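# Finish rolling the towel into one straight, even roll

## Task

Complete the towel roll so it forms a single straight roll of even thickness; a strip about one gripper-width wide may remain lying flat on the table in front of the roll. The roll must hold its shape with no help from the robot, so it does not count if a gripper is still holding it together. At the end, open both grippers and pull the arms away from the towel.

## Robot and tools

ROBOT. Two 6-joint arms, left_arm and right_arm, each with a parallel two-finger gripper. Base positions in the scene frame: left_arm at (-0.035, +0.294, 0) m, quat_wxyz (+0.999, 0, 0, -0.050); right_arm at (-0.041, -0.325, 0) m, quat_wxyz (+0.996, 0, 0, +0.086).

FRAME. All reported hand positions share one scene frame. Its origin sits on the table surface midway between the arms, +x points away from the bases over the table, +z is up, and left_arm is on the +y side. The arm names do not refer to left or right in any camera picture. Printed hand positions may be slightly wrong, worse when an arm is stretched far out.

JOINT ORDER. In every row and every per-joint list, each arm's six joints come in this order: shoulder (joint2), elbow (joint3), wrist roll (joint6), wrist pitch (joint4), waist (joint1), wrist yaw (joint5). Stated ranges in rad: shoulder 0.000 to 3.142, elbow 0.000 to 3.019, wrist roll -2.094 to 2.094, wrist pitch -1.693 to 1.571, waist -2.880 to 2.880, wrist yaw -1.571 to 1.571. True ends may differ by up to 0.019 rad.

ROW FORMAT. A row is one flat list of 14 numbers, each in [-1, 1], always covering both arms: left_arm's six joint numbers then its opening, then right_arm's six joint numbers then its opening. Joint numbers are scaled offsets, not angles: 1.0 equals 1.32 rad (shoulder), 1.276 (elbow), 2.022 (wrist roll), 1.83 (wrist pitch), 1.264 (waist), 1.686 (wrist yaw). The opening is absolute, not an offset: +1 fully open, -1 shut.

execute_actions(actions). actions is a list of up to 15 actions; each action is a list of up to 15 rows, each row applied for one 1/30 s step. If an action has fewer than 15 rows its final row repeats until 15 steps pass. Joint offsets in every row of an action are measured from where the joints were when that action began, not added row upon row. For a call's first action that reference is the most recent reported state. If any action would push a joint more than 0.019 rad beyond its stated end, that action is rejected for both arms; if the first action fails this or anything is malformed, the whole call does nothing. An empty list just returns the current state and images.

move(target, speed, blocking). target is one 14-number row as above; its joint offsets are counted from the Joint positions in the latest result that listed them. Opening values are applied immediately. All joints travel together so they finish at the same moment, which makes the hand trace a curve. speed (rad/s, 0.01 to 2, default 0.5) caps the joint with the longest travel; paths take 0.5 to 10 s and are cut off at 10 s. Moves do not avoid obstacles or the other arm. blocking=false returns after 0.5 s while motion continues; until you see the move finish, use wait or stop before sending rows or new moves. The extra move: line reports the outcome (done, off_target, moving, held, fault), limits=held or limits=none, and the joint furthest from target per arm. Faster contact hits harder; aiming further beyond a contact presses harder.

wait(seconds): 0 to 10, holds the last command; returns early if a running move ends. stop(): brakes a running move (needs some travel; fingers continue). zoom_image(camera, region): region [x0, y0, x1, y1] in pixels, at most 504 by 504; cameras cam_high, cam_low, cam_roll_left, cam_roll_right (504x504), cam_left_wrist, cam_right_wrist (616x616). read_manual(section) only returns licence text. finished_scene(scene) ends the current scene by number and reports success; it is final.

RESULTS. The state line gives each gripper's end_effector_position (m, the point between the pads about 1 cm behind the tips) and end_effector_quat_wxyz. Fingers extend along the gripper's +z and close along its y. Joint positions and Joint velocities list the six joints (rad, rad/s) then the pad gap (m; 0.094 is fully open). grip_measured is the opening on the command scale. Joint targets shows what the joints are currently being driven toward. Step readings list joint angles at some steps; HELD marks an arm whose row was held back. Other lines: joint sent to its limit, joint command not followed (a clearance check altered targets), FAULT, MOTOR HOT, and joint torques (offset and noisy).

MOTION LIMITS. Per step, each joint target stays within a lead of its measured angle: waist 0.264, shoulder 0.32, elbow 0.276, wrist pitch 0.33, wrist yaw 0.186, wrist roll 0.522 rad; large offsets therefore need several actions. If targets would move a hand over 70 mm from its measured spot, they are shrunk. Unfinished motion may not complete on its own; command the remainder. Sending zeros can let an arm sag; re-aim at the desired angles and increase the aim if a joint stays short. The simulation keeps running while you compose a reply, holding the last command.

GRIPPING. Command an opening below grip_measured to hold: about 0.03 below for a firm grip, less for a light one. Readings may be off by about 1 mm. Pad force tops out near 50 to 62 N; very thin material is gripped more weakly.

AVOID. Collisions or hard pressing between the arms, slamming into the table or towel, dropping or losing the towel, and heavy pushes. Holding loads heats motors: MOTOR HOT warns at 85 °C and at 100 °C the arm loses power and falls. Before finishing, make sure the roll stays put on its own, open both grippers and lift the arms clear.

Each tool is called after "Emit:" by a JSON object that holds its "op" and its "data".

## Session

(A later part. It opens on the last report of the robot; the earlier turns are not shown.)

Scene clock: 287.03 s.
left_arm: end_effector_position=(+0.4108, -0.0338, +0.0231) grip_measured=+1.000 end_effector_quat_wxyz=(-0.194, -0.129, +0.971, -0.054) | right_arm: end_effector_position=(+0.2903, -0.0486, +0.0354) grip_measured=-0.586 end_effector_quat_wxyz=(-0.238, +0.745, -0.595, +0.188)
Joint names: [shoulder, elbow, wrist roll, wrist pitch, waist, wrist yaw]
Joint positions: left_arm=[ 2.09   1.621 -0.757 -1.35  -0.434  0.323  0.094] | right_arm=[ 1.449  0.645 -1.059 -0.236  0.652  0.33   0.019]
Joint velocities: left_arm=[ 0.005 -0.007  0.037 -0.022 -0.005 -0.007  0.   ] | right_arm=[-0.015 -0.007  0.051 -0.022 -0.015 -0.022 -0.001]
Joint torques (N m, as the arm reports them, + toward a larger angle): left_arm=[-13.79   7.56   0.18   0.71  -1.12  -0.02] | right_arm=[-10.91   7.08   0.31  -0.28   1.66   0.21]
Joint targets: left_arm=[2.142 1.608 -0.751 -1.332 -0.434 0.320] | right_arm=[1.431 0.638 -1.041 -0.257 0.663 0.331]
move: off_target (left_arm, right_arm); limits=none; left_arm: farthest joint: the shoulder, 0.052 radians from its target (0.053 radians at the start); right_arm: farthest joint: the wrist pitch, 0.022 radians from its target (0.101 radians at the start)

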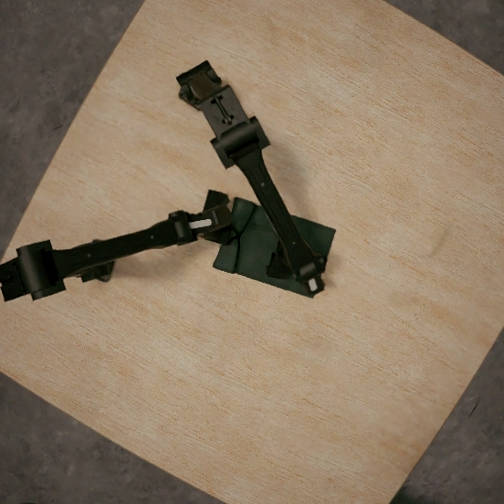

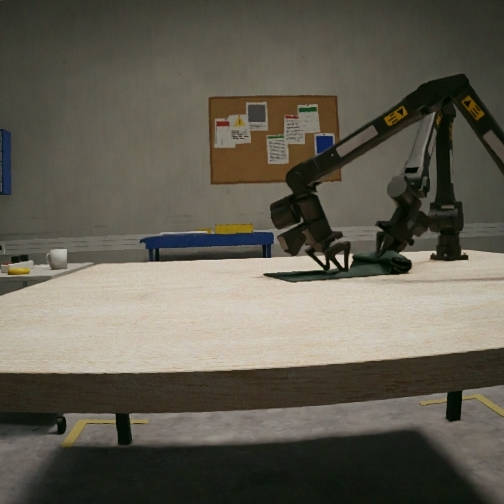

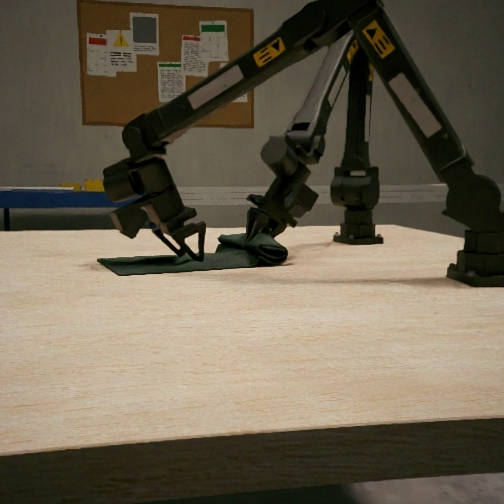

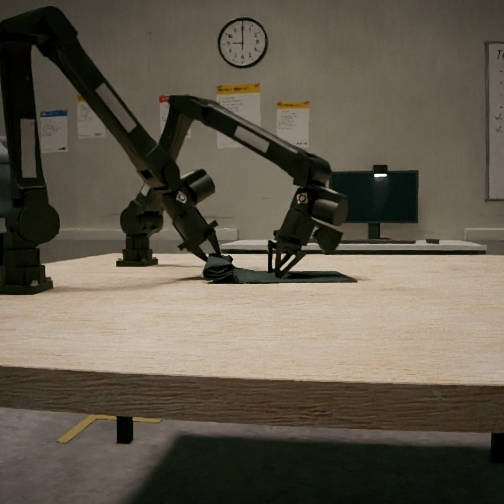

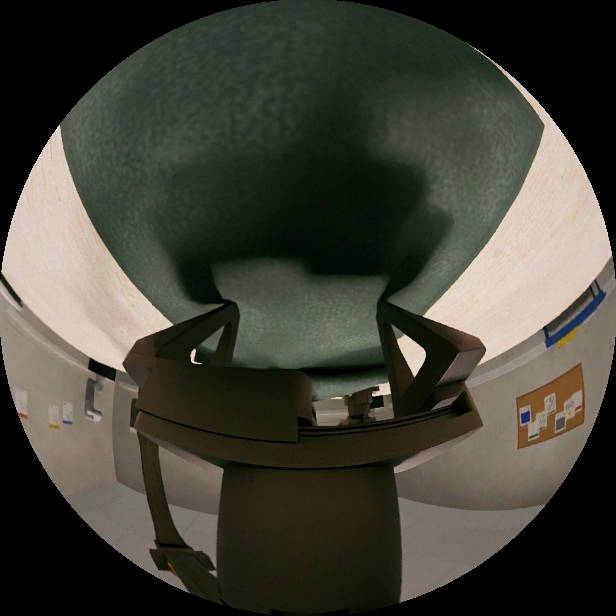

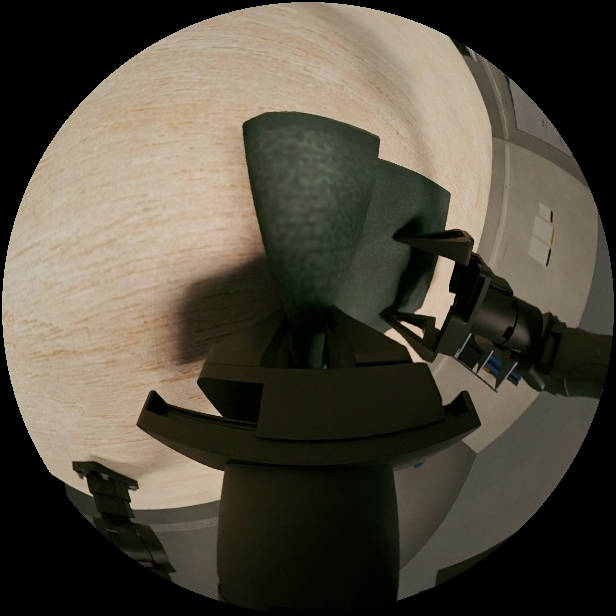

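Emit:
{"op": "move", "data": {"target": [-0.2,0.03,0,0,0,0,1,0,0.01,0,0,0,0,-0.6], "speed": 0.5}}

Emit:
{"op": "move", "data": {"target": [-0.5,-0.3,0,0,0.6,0,1,0.185,0.385,-0.04,-0.415,-0.13,-0.198,-0.6], "speed": 0.3}}

Emit:
{"op": "zoom_image", "data": {"camera": "cam_roll_right", "region": [185, 210, 305, 295]}}

Scene clock: 300.80 s.
left_arm: end_effector_position=(+0.4183, -0.0385, +0.1744) grip_measured=+1.000 end_effector_quat_wxyz=(-0.085, -0.108, +0.981, -0.139) | right_arm: end_effector_position=(+0.2902, -0.0488, +0.0353) grip_measured=-0.586 end_effector_quat_wxyz=(-0.238, +0.744, -0.595, +0.188)
Joint names: [shoulder, elbow, wrist roll, wrist pitch, waist, wrist yaw]
Joint positions: left_arm=[ 1.809  1.621 -0.759 -1.351 -0.434  0.325  0.094] | right_arm=[ 1.449  0.644 -1.059 -0.236  0.652  0.33   0.019]
Joint velocities: left_arm=[ 0.005 -0.022 -0.066 -0.007 -0.015 -0.051  0.   ] | right_arm=[ 0.005  0.012 -0.037  0.002 -0.005 -0.051 -0.   ]
Joint torques (N m, as the arm reports them, + toward a larger angle): left_arm=[-14.38  13.25   0.12   0.98  -1.28   0.01] | right_arm=[-9.43  8.8   0.14  0.8   0.94  0.2 ]
Joint targets: left_arm=[1.826 1.659 -0.757 -1.350 -0.434 0.323] | right_arm=[1.449 0.658 -1.059 -0.236 0.652 0.330]
move: off_target (left_arm); limits=none; left_arm: farthest joint: the elbow, 0.039 radians from its target (0.039 radians at the start); right_arm: farthest joint: the elbow, 0.014 radians from its target (0.013 radians at the start)

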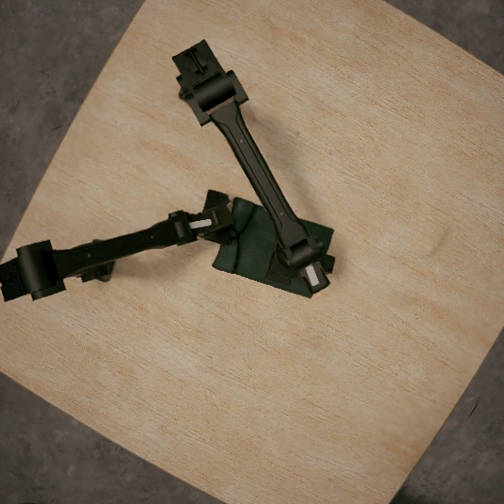

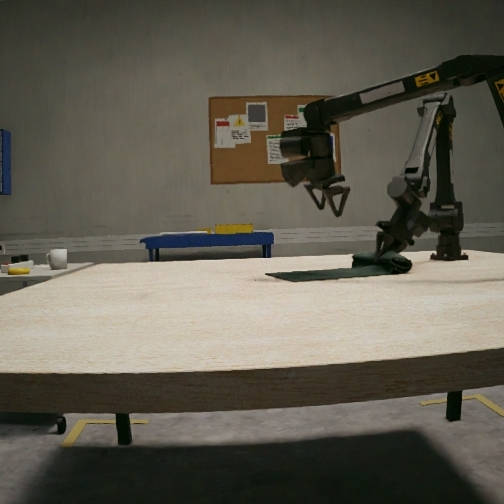

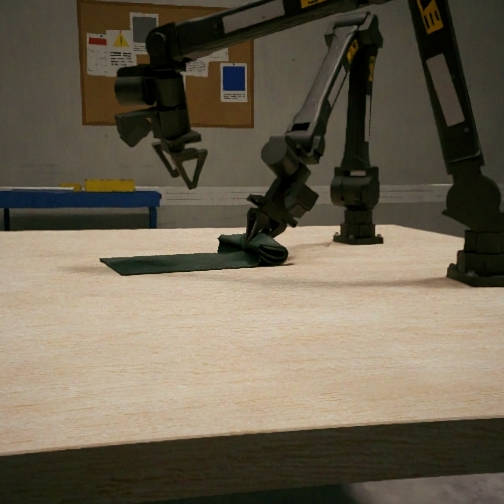

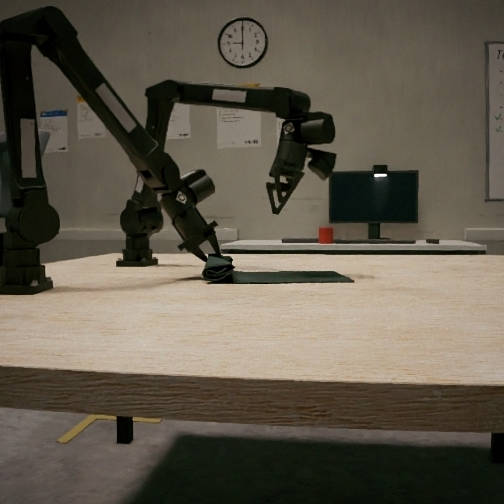

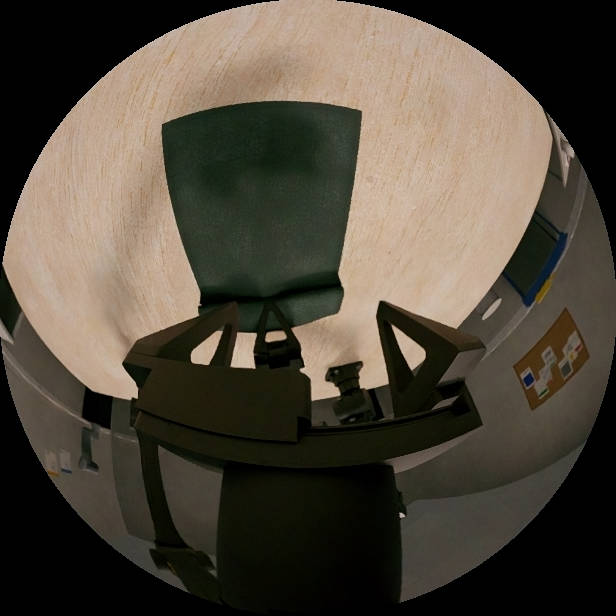

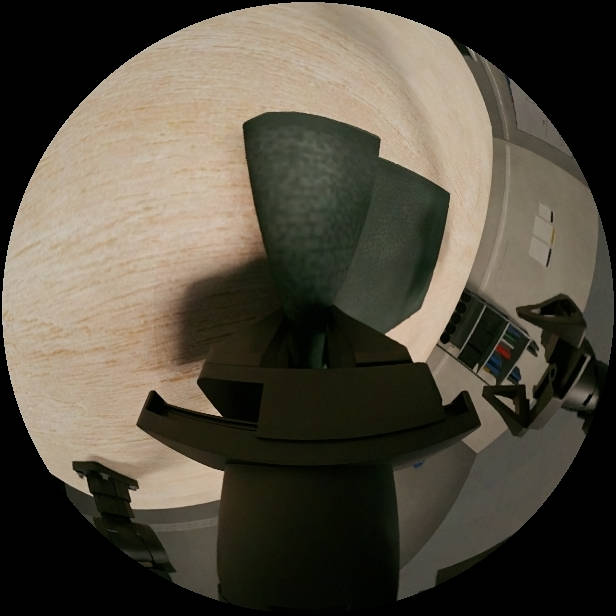

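Scene clock: 303.77 s.
left_arm: end_effector_position=(+0.3518, +0.3254, +0.3176) grip_measured=+1.000 end_effector_quat_wxyz=(+0.110, -0.437, +0.871, -0.196) | right_arm: end_effector_position=(+0.3112, -0.0469, +0.0410) grip_measured=-0.586 end_effector_quat_wxyz=(+0.001, +0.780, -0.625, -0.001)
Joint names: [shoulder, elbow, wrist roll, wrist pitch, waist, wrist yaw]
Joint positions: left_arm=[ 1.151  1.252 -0.759 -1.351  0.323  0.325  0.094] | right_arm=[ 1.683  1.094 -1.123 -0.983  0.495 -0.002  0.019]
Joint velocities: left_arm=[ 0.005  0.002  0.022 -0.002 -0.015 -0.007  0.   ] | right_arm=[-0.015 -0.012 -0.022  0.002 -0.015  0.081  0.001]
Joint torques (N m, as the arm reports them, + toward a larger angle): left_arm=[-7.38  9.38  0.15  1.17 -1.58  0.14] | right_arm=[-12.37  11.81  -0.13  -0.84  -0.05  -0.12]
Joint targets: left_arm=[1.148 1.238 -0.759 -1.351 0.324 0.325] | right_arm=[1.693 1.136 -1.140 -0.995 0.487 -0.004]
move: off_target (right_arm); limits=none; left_arm: farthest joint: the elbow, 0.014 radians from its target (0.382 radians at the start); right_arm: farthest joint: the elbow, 0.042 radians from its target (0.491 radians at the start)

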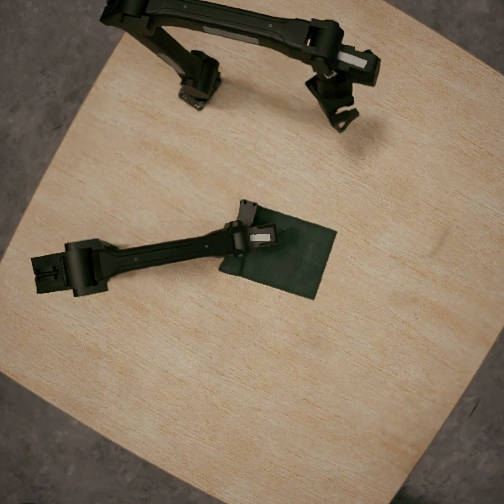

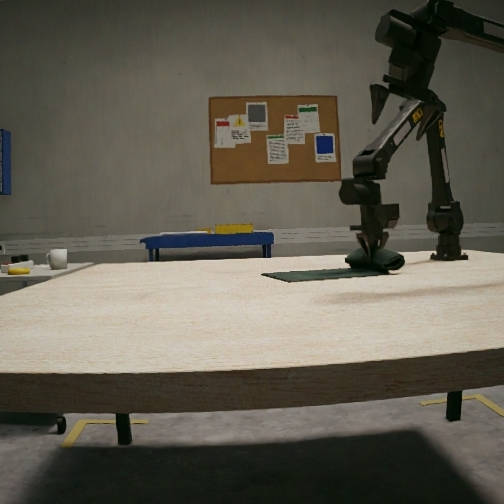

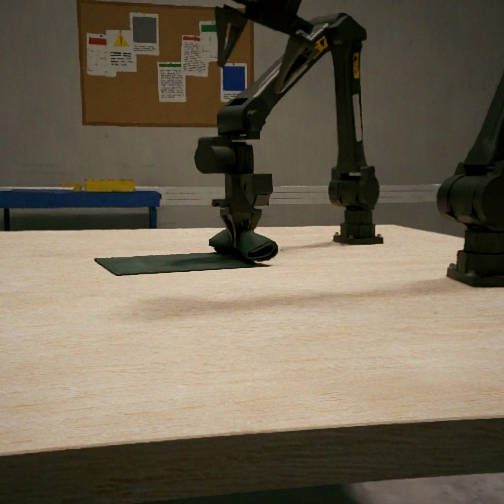

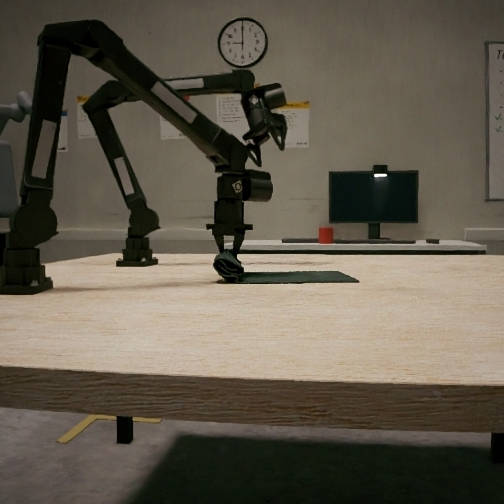

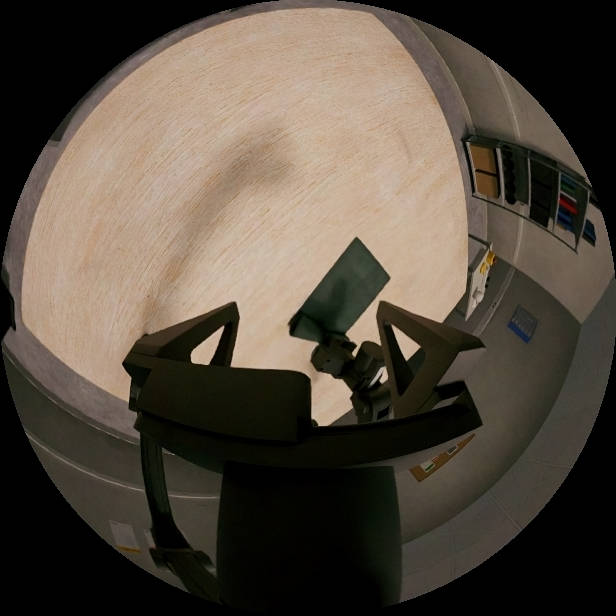

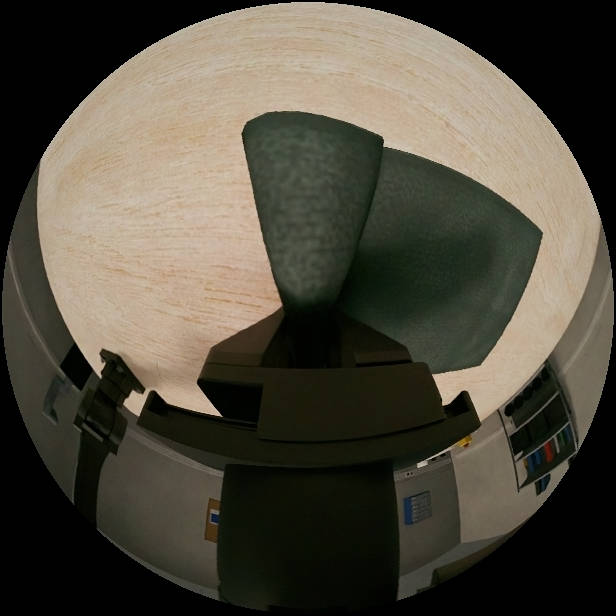

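Region (185, 210, 305, 295) of cam_roll_right's 504x504 image, scaled by 4.200, with more detail than that image has; it fills the top 357 rows of this view, and the rest is white.

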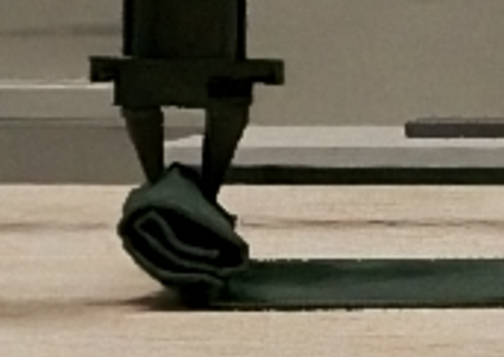

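Emit:
{"op": "execute_actions", "data": {"actions": []}}

Scene clock: 320.73 s.
left_arm: end_effector_position=(+0.3518, +0.3254, +0.3176) grip_measured=+1.000 end_effector_quat_wxyz=(+0.110, -0.437, +0.871, -0.196) | right_arm: end_effector_position=(+0.3112, -0.0469, +0.0410) grip_measured=-0.586 end_effector_quat_wxyz=(+0.001, +0.781, -0.625, -0.001)
Joint names: [shoulder, elbow, wrist roll, wrist pitch, waist, wrist yaw]
Joint positions: left_arm=[ 1.151  1.252 -0.759 -1.351  0.323  0.325  0.094] | right_arm=[ 1.683  1.094 -1.123 -0.983  0.495 -0.002  0.019]
Joint velocities: left_arm=[-0.005  0.012  0.007  0.007 -0.005 -0.066  0.   ] | right_arm=[-0.005  0.002  0.066 -0.012 -0.005 -0.051 -0.001]
Joint torques (N m, as the arm reports them, + toward a larger angle): left_arm=[-7.17  9.45  0.17  1.09 -1.82  0.14] | right_arm=[-12.57  11.64  -0.1   -0.75   0.24  -0.1 ]
Joint targets: left_arm=[1.148 1.238 -0.759 -1.351 0.324 0.325] | right_arm=[1.693 1.136 -1.140 -0.995 0.487 -0.004]

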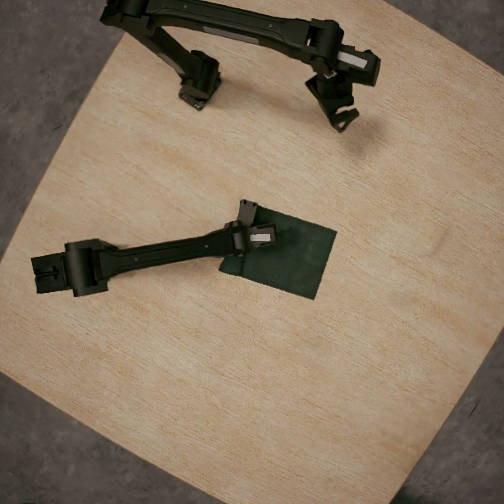

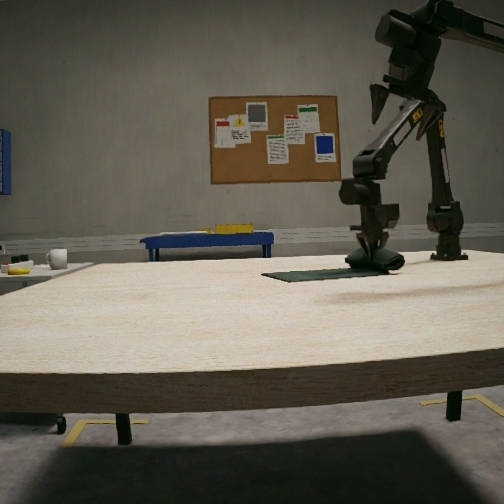

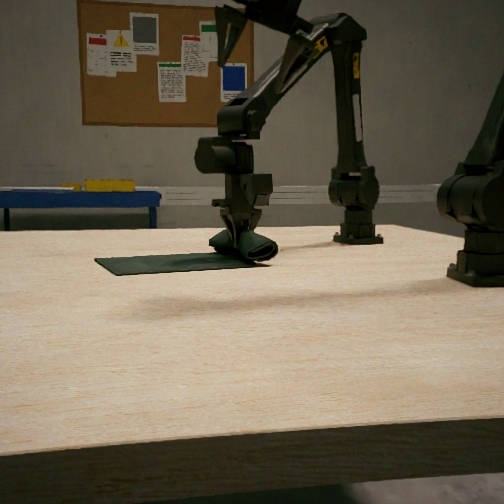

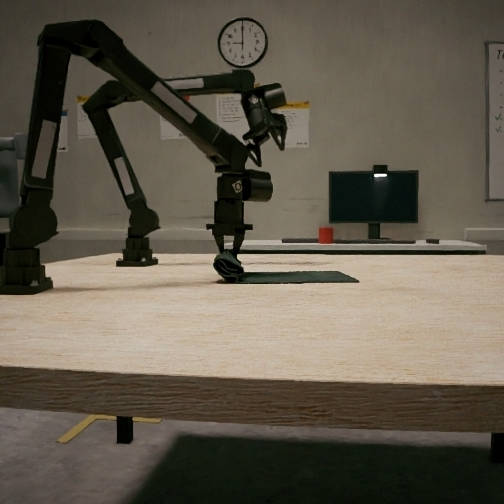

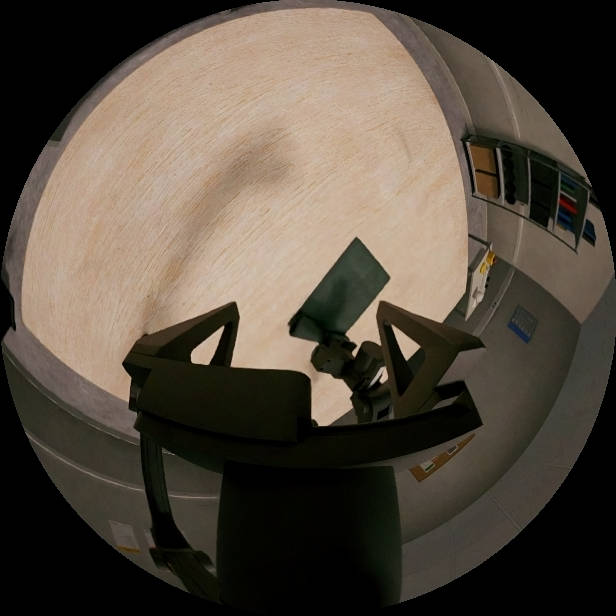

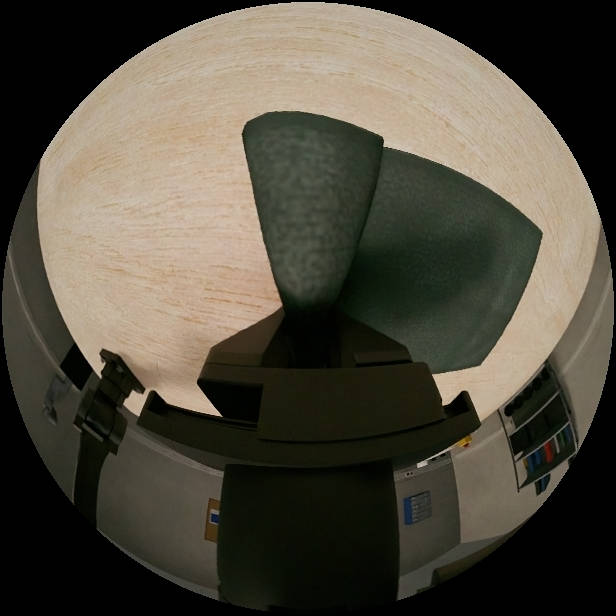

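Emit:
{"op": "move", "data": {"target": [0,0,0,0,0,0,1,0.334,0.467,-0.087,-0.376,-0.087,-0.118,-0.6], "speed": 0.3}}

Emit:
{"op": "zoom_image", "data": {"camera": "cam_roll_right", "region": [200,200,360,300]}}

Scene clock: 330.37 s.
left_arm: end_effector_position=(+0.3518, +0.3254, +0.3176) grip_measured=+1.000 end_effector_quat_wxyz=(+0.110, -0.437, +0.871, -0.196) | right_arm: end_effector_position=(+0.3545, -0.0340, +0.0403) grip_measured=-0.586 end_effector_quat_wxyz=(+0.220, +0.747, -0.599, -0.185)
Joint names: [shoulder, elbow, wrist roll, wrist pitch, waist, wrist yaw]
Joint positions: left_arm=[ 1.151  1.252 -0.759 -1.351  0.323  0.325  0.094] | right_arm=[ 2.116  1.647 -1.282 -1.654  0.392 -0.199  0.019]
Joint velocities: left_arm=[-0.015 -0.002 -0.007  0.017 -0.015 -0.051  0.   ] | right_arm=[-0.015 -0.022 -0.022 -0.002  0.005 -0.051  0.001]
Joint torques (N m, as the arm reports them, + toward a larger angle): left_arm=[-6.97 10.77  0.18  1.26 -1.28  0.09] | right_arm=[-17.88  11.32  -0.16  -2.06   0.08  -0.22]
Joint targets: left_arm=[1.151 1.252 -0.759 -1.351 0.323 0.325] | right_arm=[2.124 1.689 -1.299 -1.671 0.385 -0.201]
move: off_target (right_arm); limits=none; left_arm: farthest joint: the waist, 0.000 radians from its target (0.000 radians at the start); right_arm: farthest joint: the elbow, 0.043 radians from its target (0.596 radians at the start)

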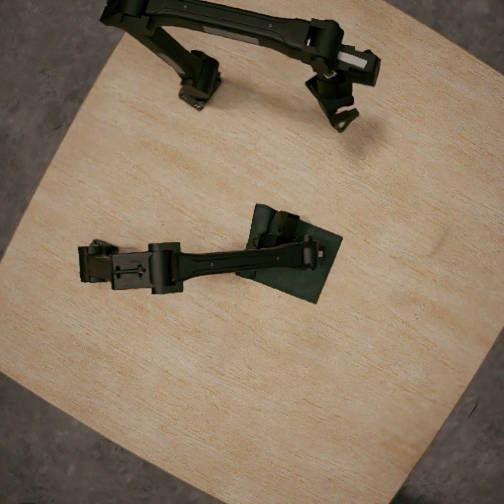

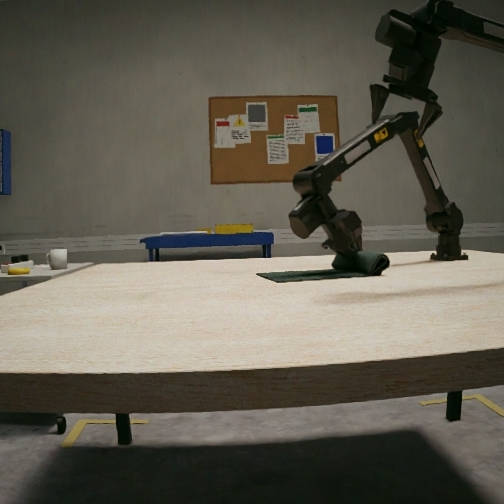

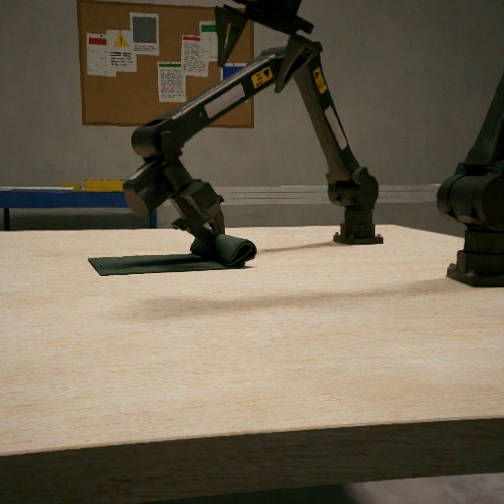

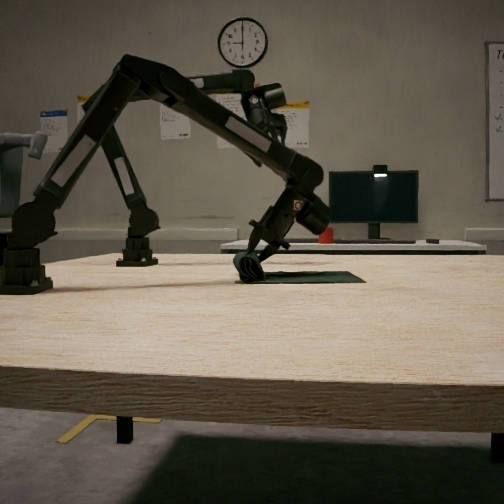

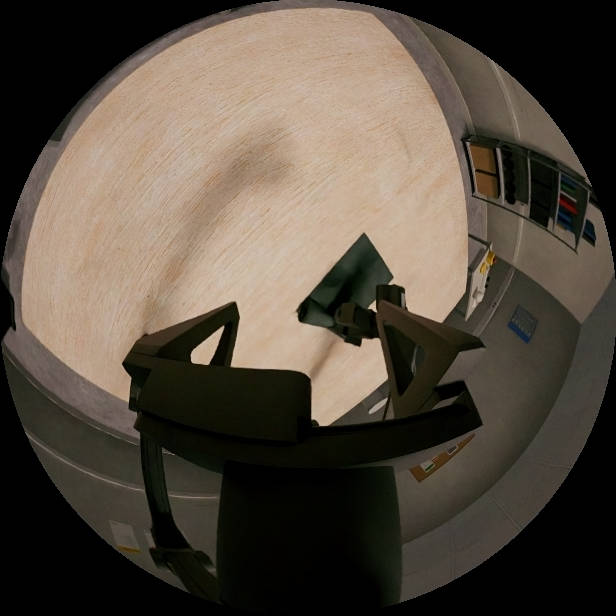

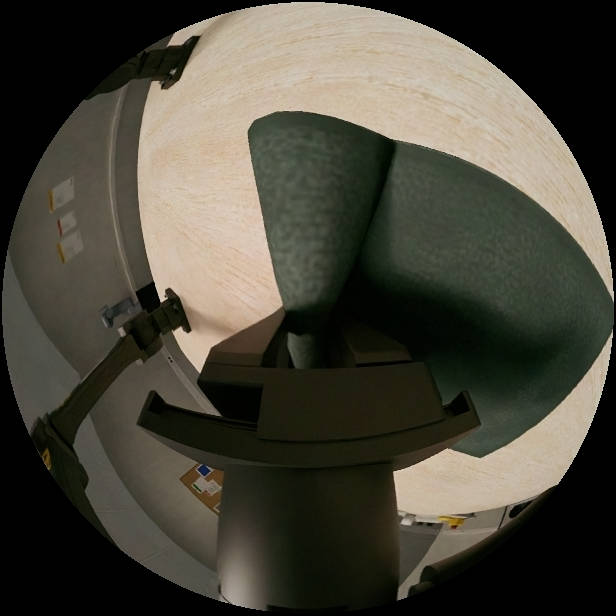

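Region (200, 200, 360, 300) of cam_roll_right's 504x504 image, scaled by 3.150, with more detail than that image has; it fills the top 315 rows of this view, and the rest is white.

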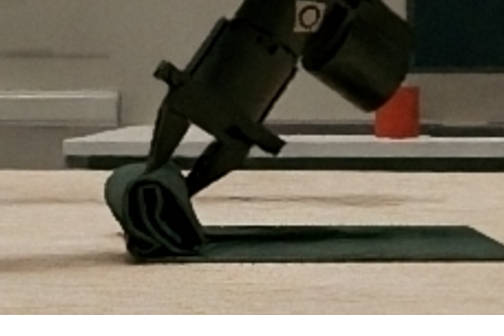

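Emit:
{"op": "move", "data": {"target": [0,0,0,0,0,0,1,-0.03,-0.07,0.008,0.024,0.016,0,-0.6], "speed": 0.2}}

Emit:
{"op": "move", "data": {"target": [0,0,0,0,0,0,1,0,0.03,0,0,0,0,0.1]}}

Emit:
{"op": "zoom_image", "data": {"camera": "cam_roll_right", "region": [200,200,360,300]}}

Scene clock: 340.47 s.
left_arm: end_effector_position=(+0.3518, +0.3254, +0.3176) grip_measured=+1.000 end_effector_quat_wxyz=(+0.110, -0.437, +0.871, -0.196) | right_arm: end_effector_position=(+0.3336, -0.0424, +0.0345) grip_measured=-0.586 end_effector_quat_wxyz=(+0.229, +0.747, -0.595, -0.187)
Joint names: [shoulder, elbow, wrist roll, wrist pitch, waist, wrist yaw]
Joint positions: left_arm=[ 1.151  1.252 -0.759 -1.351  0.323  0.325  0.094] | right_arm=[ 2.084  1.567 -1.282 -1.625  0.4   -0.2    0.019]
Joint velocities: left_arm=[ 0.005 -0.017  0.007  0.022  0.024 -0.095  0.   ] | right_arm=[-0.005  0.002  0.007 -0.002 -0.015 -0.022 -0.001]
Joint torques (N m, as the arm reports them, + toward a larger angle): left_arm=[-6.69 10.71  0.15  1.22 -1.15  0.13] | right_arm=[-18.95   6.52   0.2   -0.64   1.82  -0.12]
Joint targets: left_arm=[1.151 1.252 -0.759 -1.351 0.323 0.325] | right_arm=[2.076 1.558 -1.265 -1.610 0.412 -0.200]
move: done; limits=none; left_arm: farthest joint: the waist, 0.000 radians from its target (0.000 radians at the start); right_arm: farthest joint: the wrist roll, 0.016 radians from its target (0.016 radians at the start)

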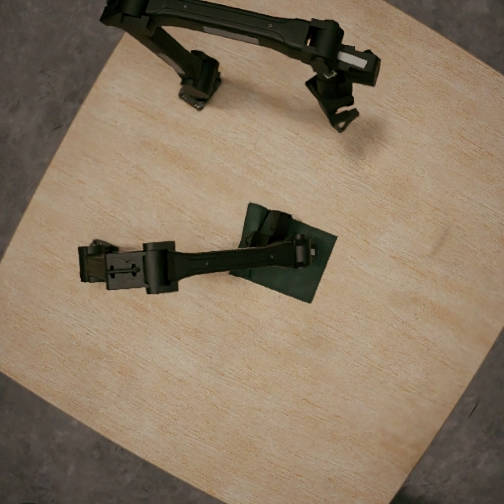

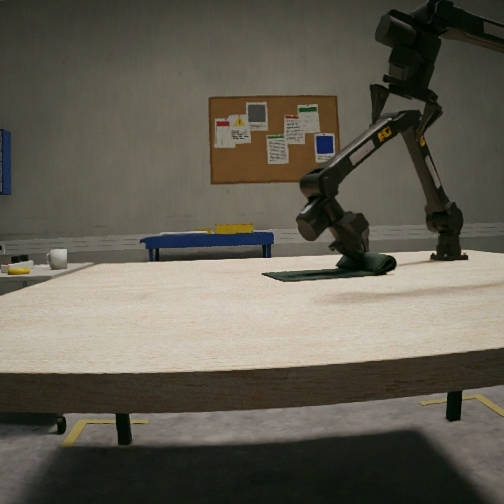

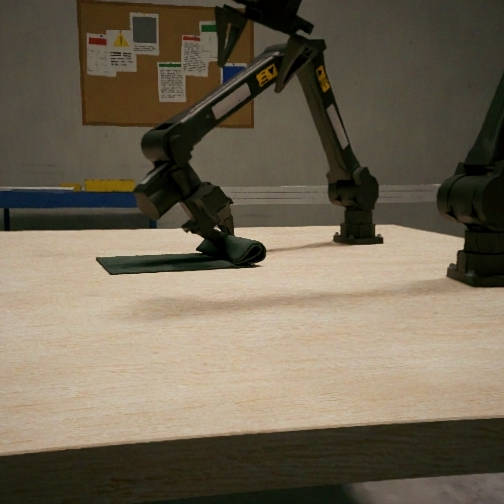

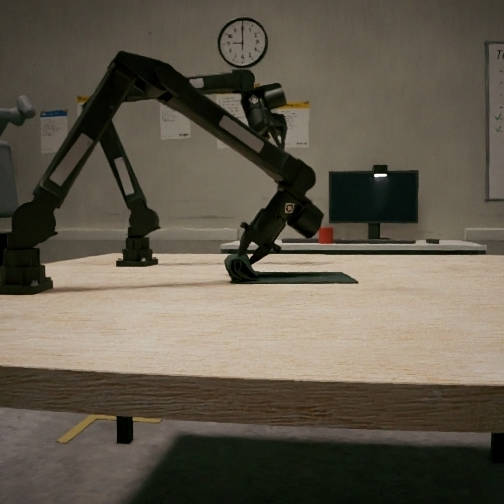

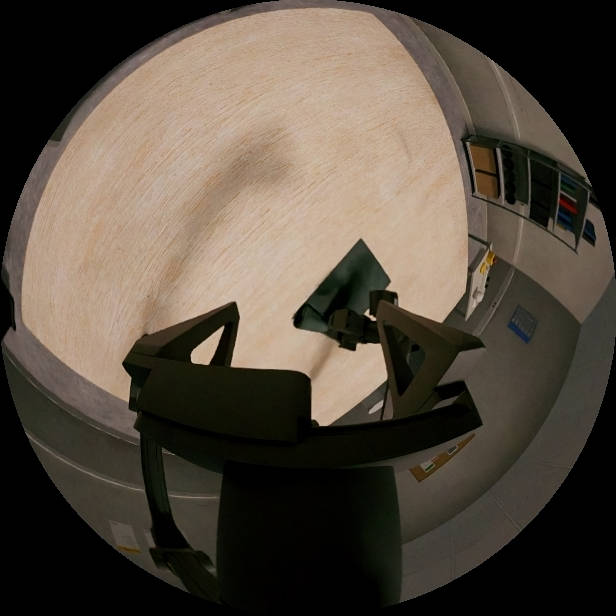

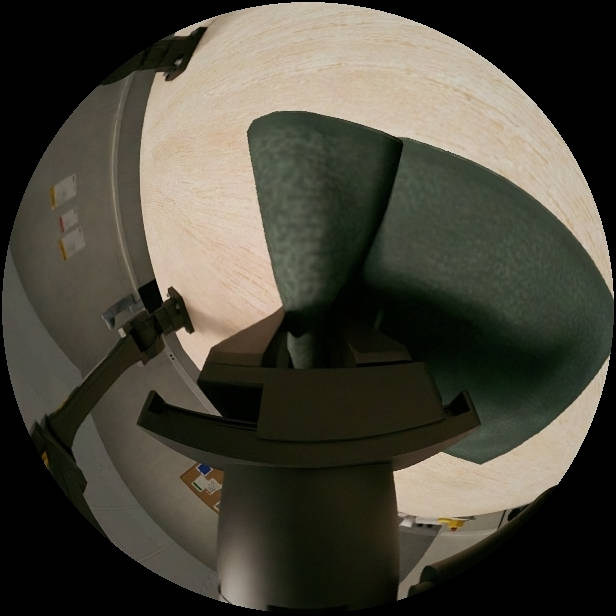

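Scene clock: 341.17 s.
left_arm: end_effector_position=(+0.3518, +0.3254, +0.3176) grip_measured=+1.000 end_effector_quat_wxyz=(+0.110, -0.437, +0.871, -0.196) | right_arm: end_effector_position=(+0.3317, -0.0428, +0.0373) grip_measured=+0.098 end_effector_quat_wxyz=(+0.232, +0.746, -0.595, -0.190)
Joint names: [shoulder, elbow, wrist roll, wrist pitch, waist, wrist yaw]
Joint positions: left_arm=[ 1.151  1.252 -0.759 -1.351  0.323  0.325  0.094] | right_arm=[ 2.081  1.567 -1.282 -1.635  0.401 -0.204  0.052]
Joint velocities: left_arm=[-0.005 -0.012  0.007 -0.007 -0.015 -0.095  0.   ] | right_arm=[ 0.005 -0.017 -0.007 -0.002 -0.005 -0.051 -0.   ]
Joint torques (N m, as the arm reports them, + toward a larger angle): left_arm=[-7.31 10.72  0.15  1.18 -1.13  0.09] | right_arm=[-17.74  10.77   0.03  -0.88   0.47   0.02]
Joint targets: left_arm=[1.151 1.252 -0.759 -1.351 0.323 0.325] | right_arm=[2.084 1.605 -1.282 -1.624 0.401 -0.200]
move: off_target (right_arm); limits=none; left_arm: farthest joint: the waist, 0.000 radians from its target (0.000 radians at the start); right_arm: farthest joint: the elbow, 0.038 radians from its target (0.038 radians at the start)

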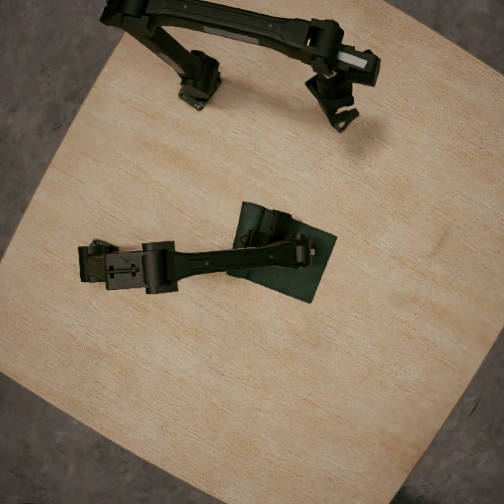

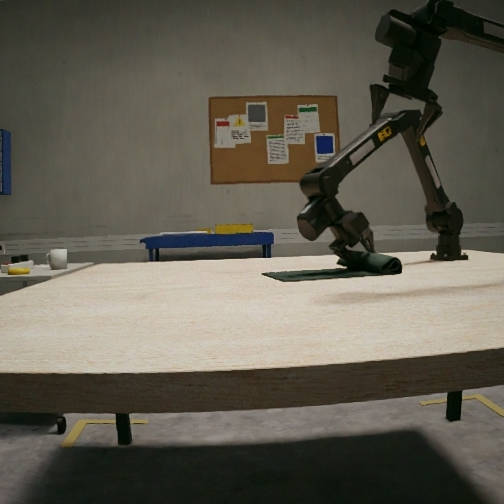

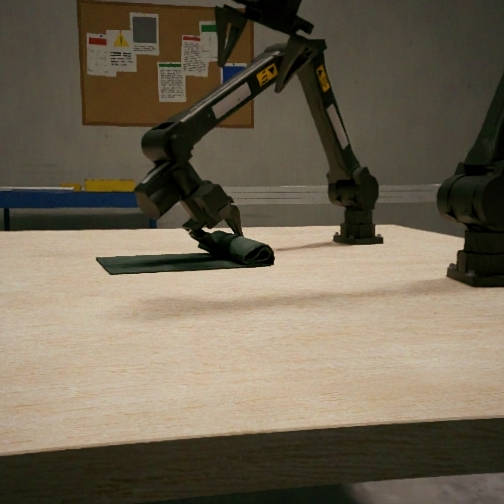

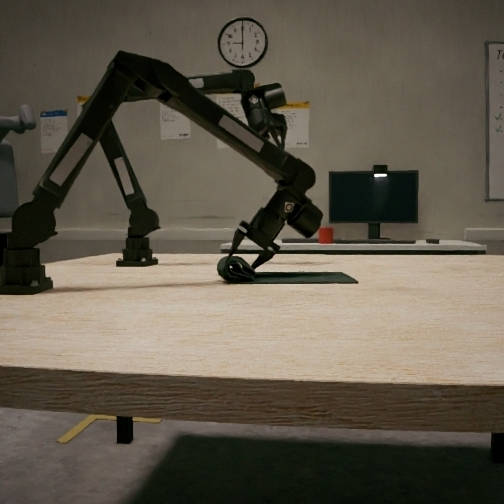

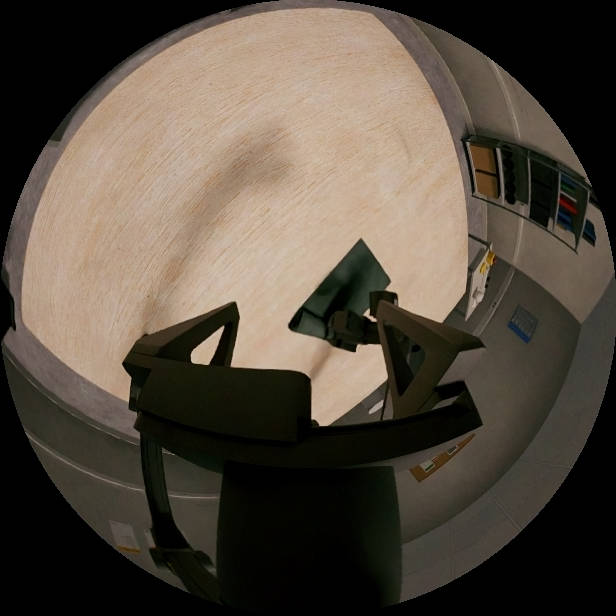

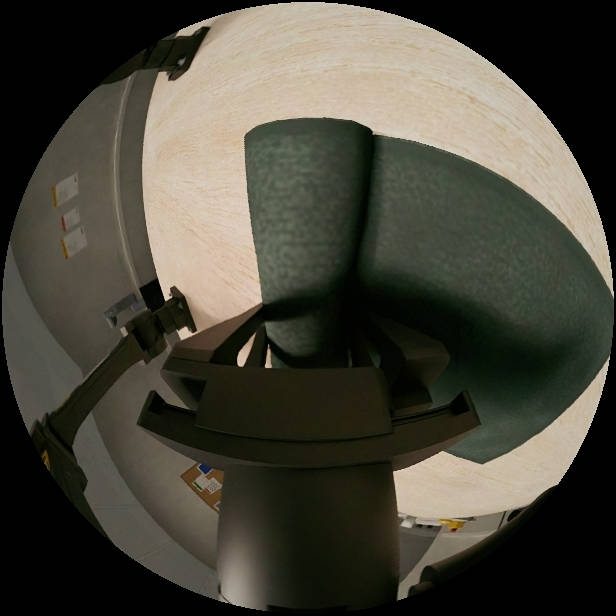

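Region (200, 200, 360, 300) of cam_roll_right's 504x504 image, scaled by 3.150, with more detail than that image has; it fills the top 315 rows of this view, and the rest is white.

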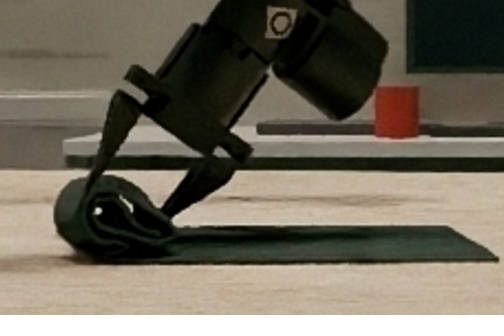

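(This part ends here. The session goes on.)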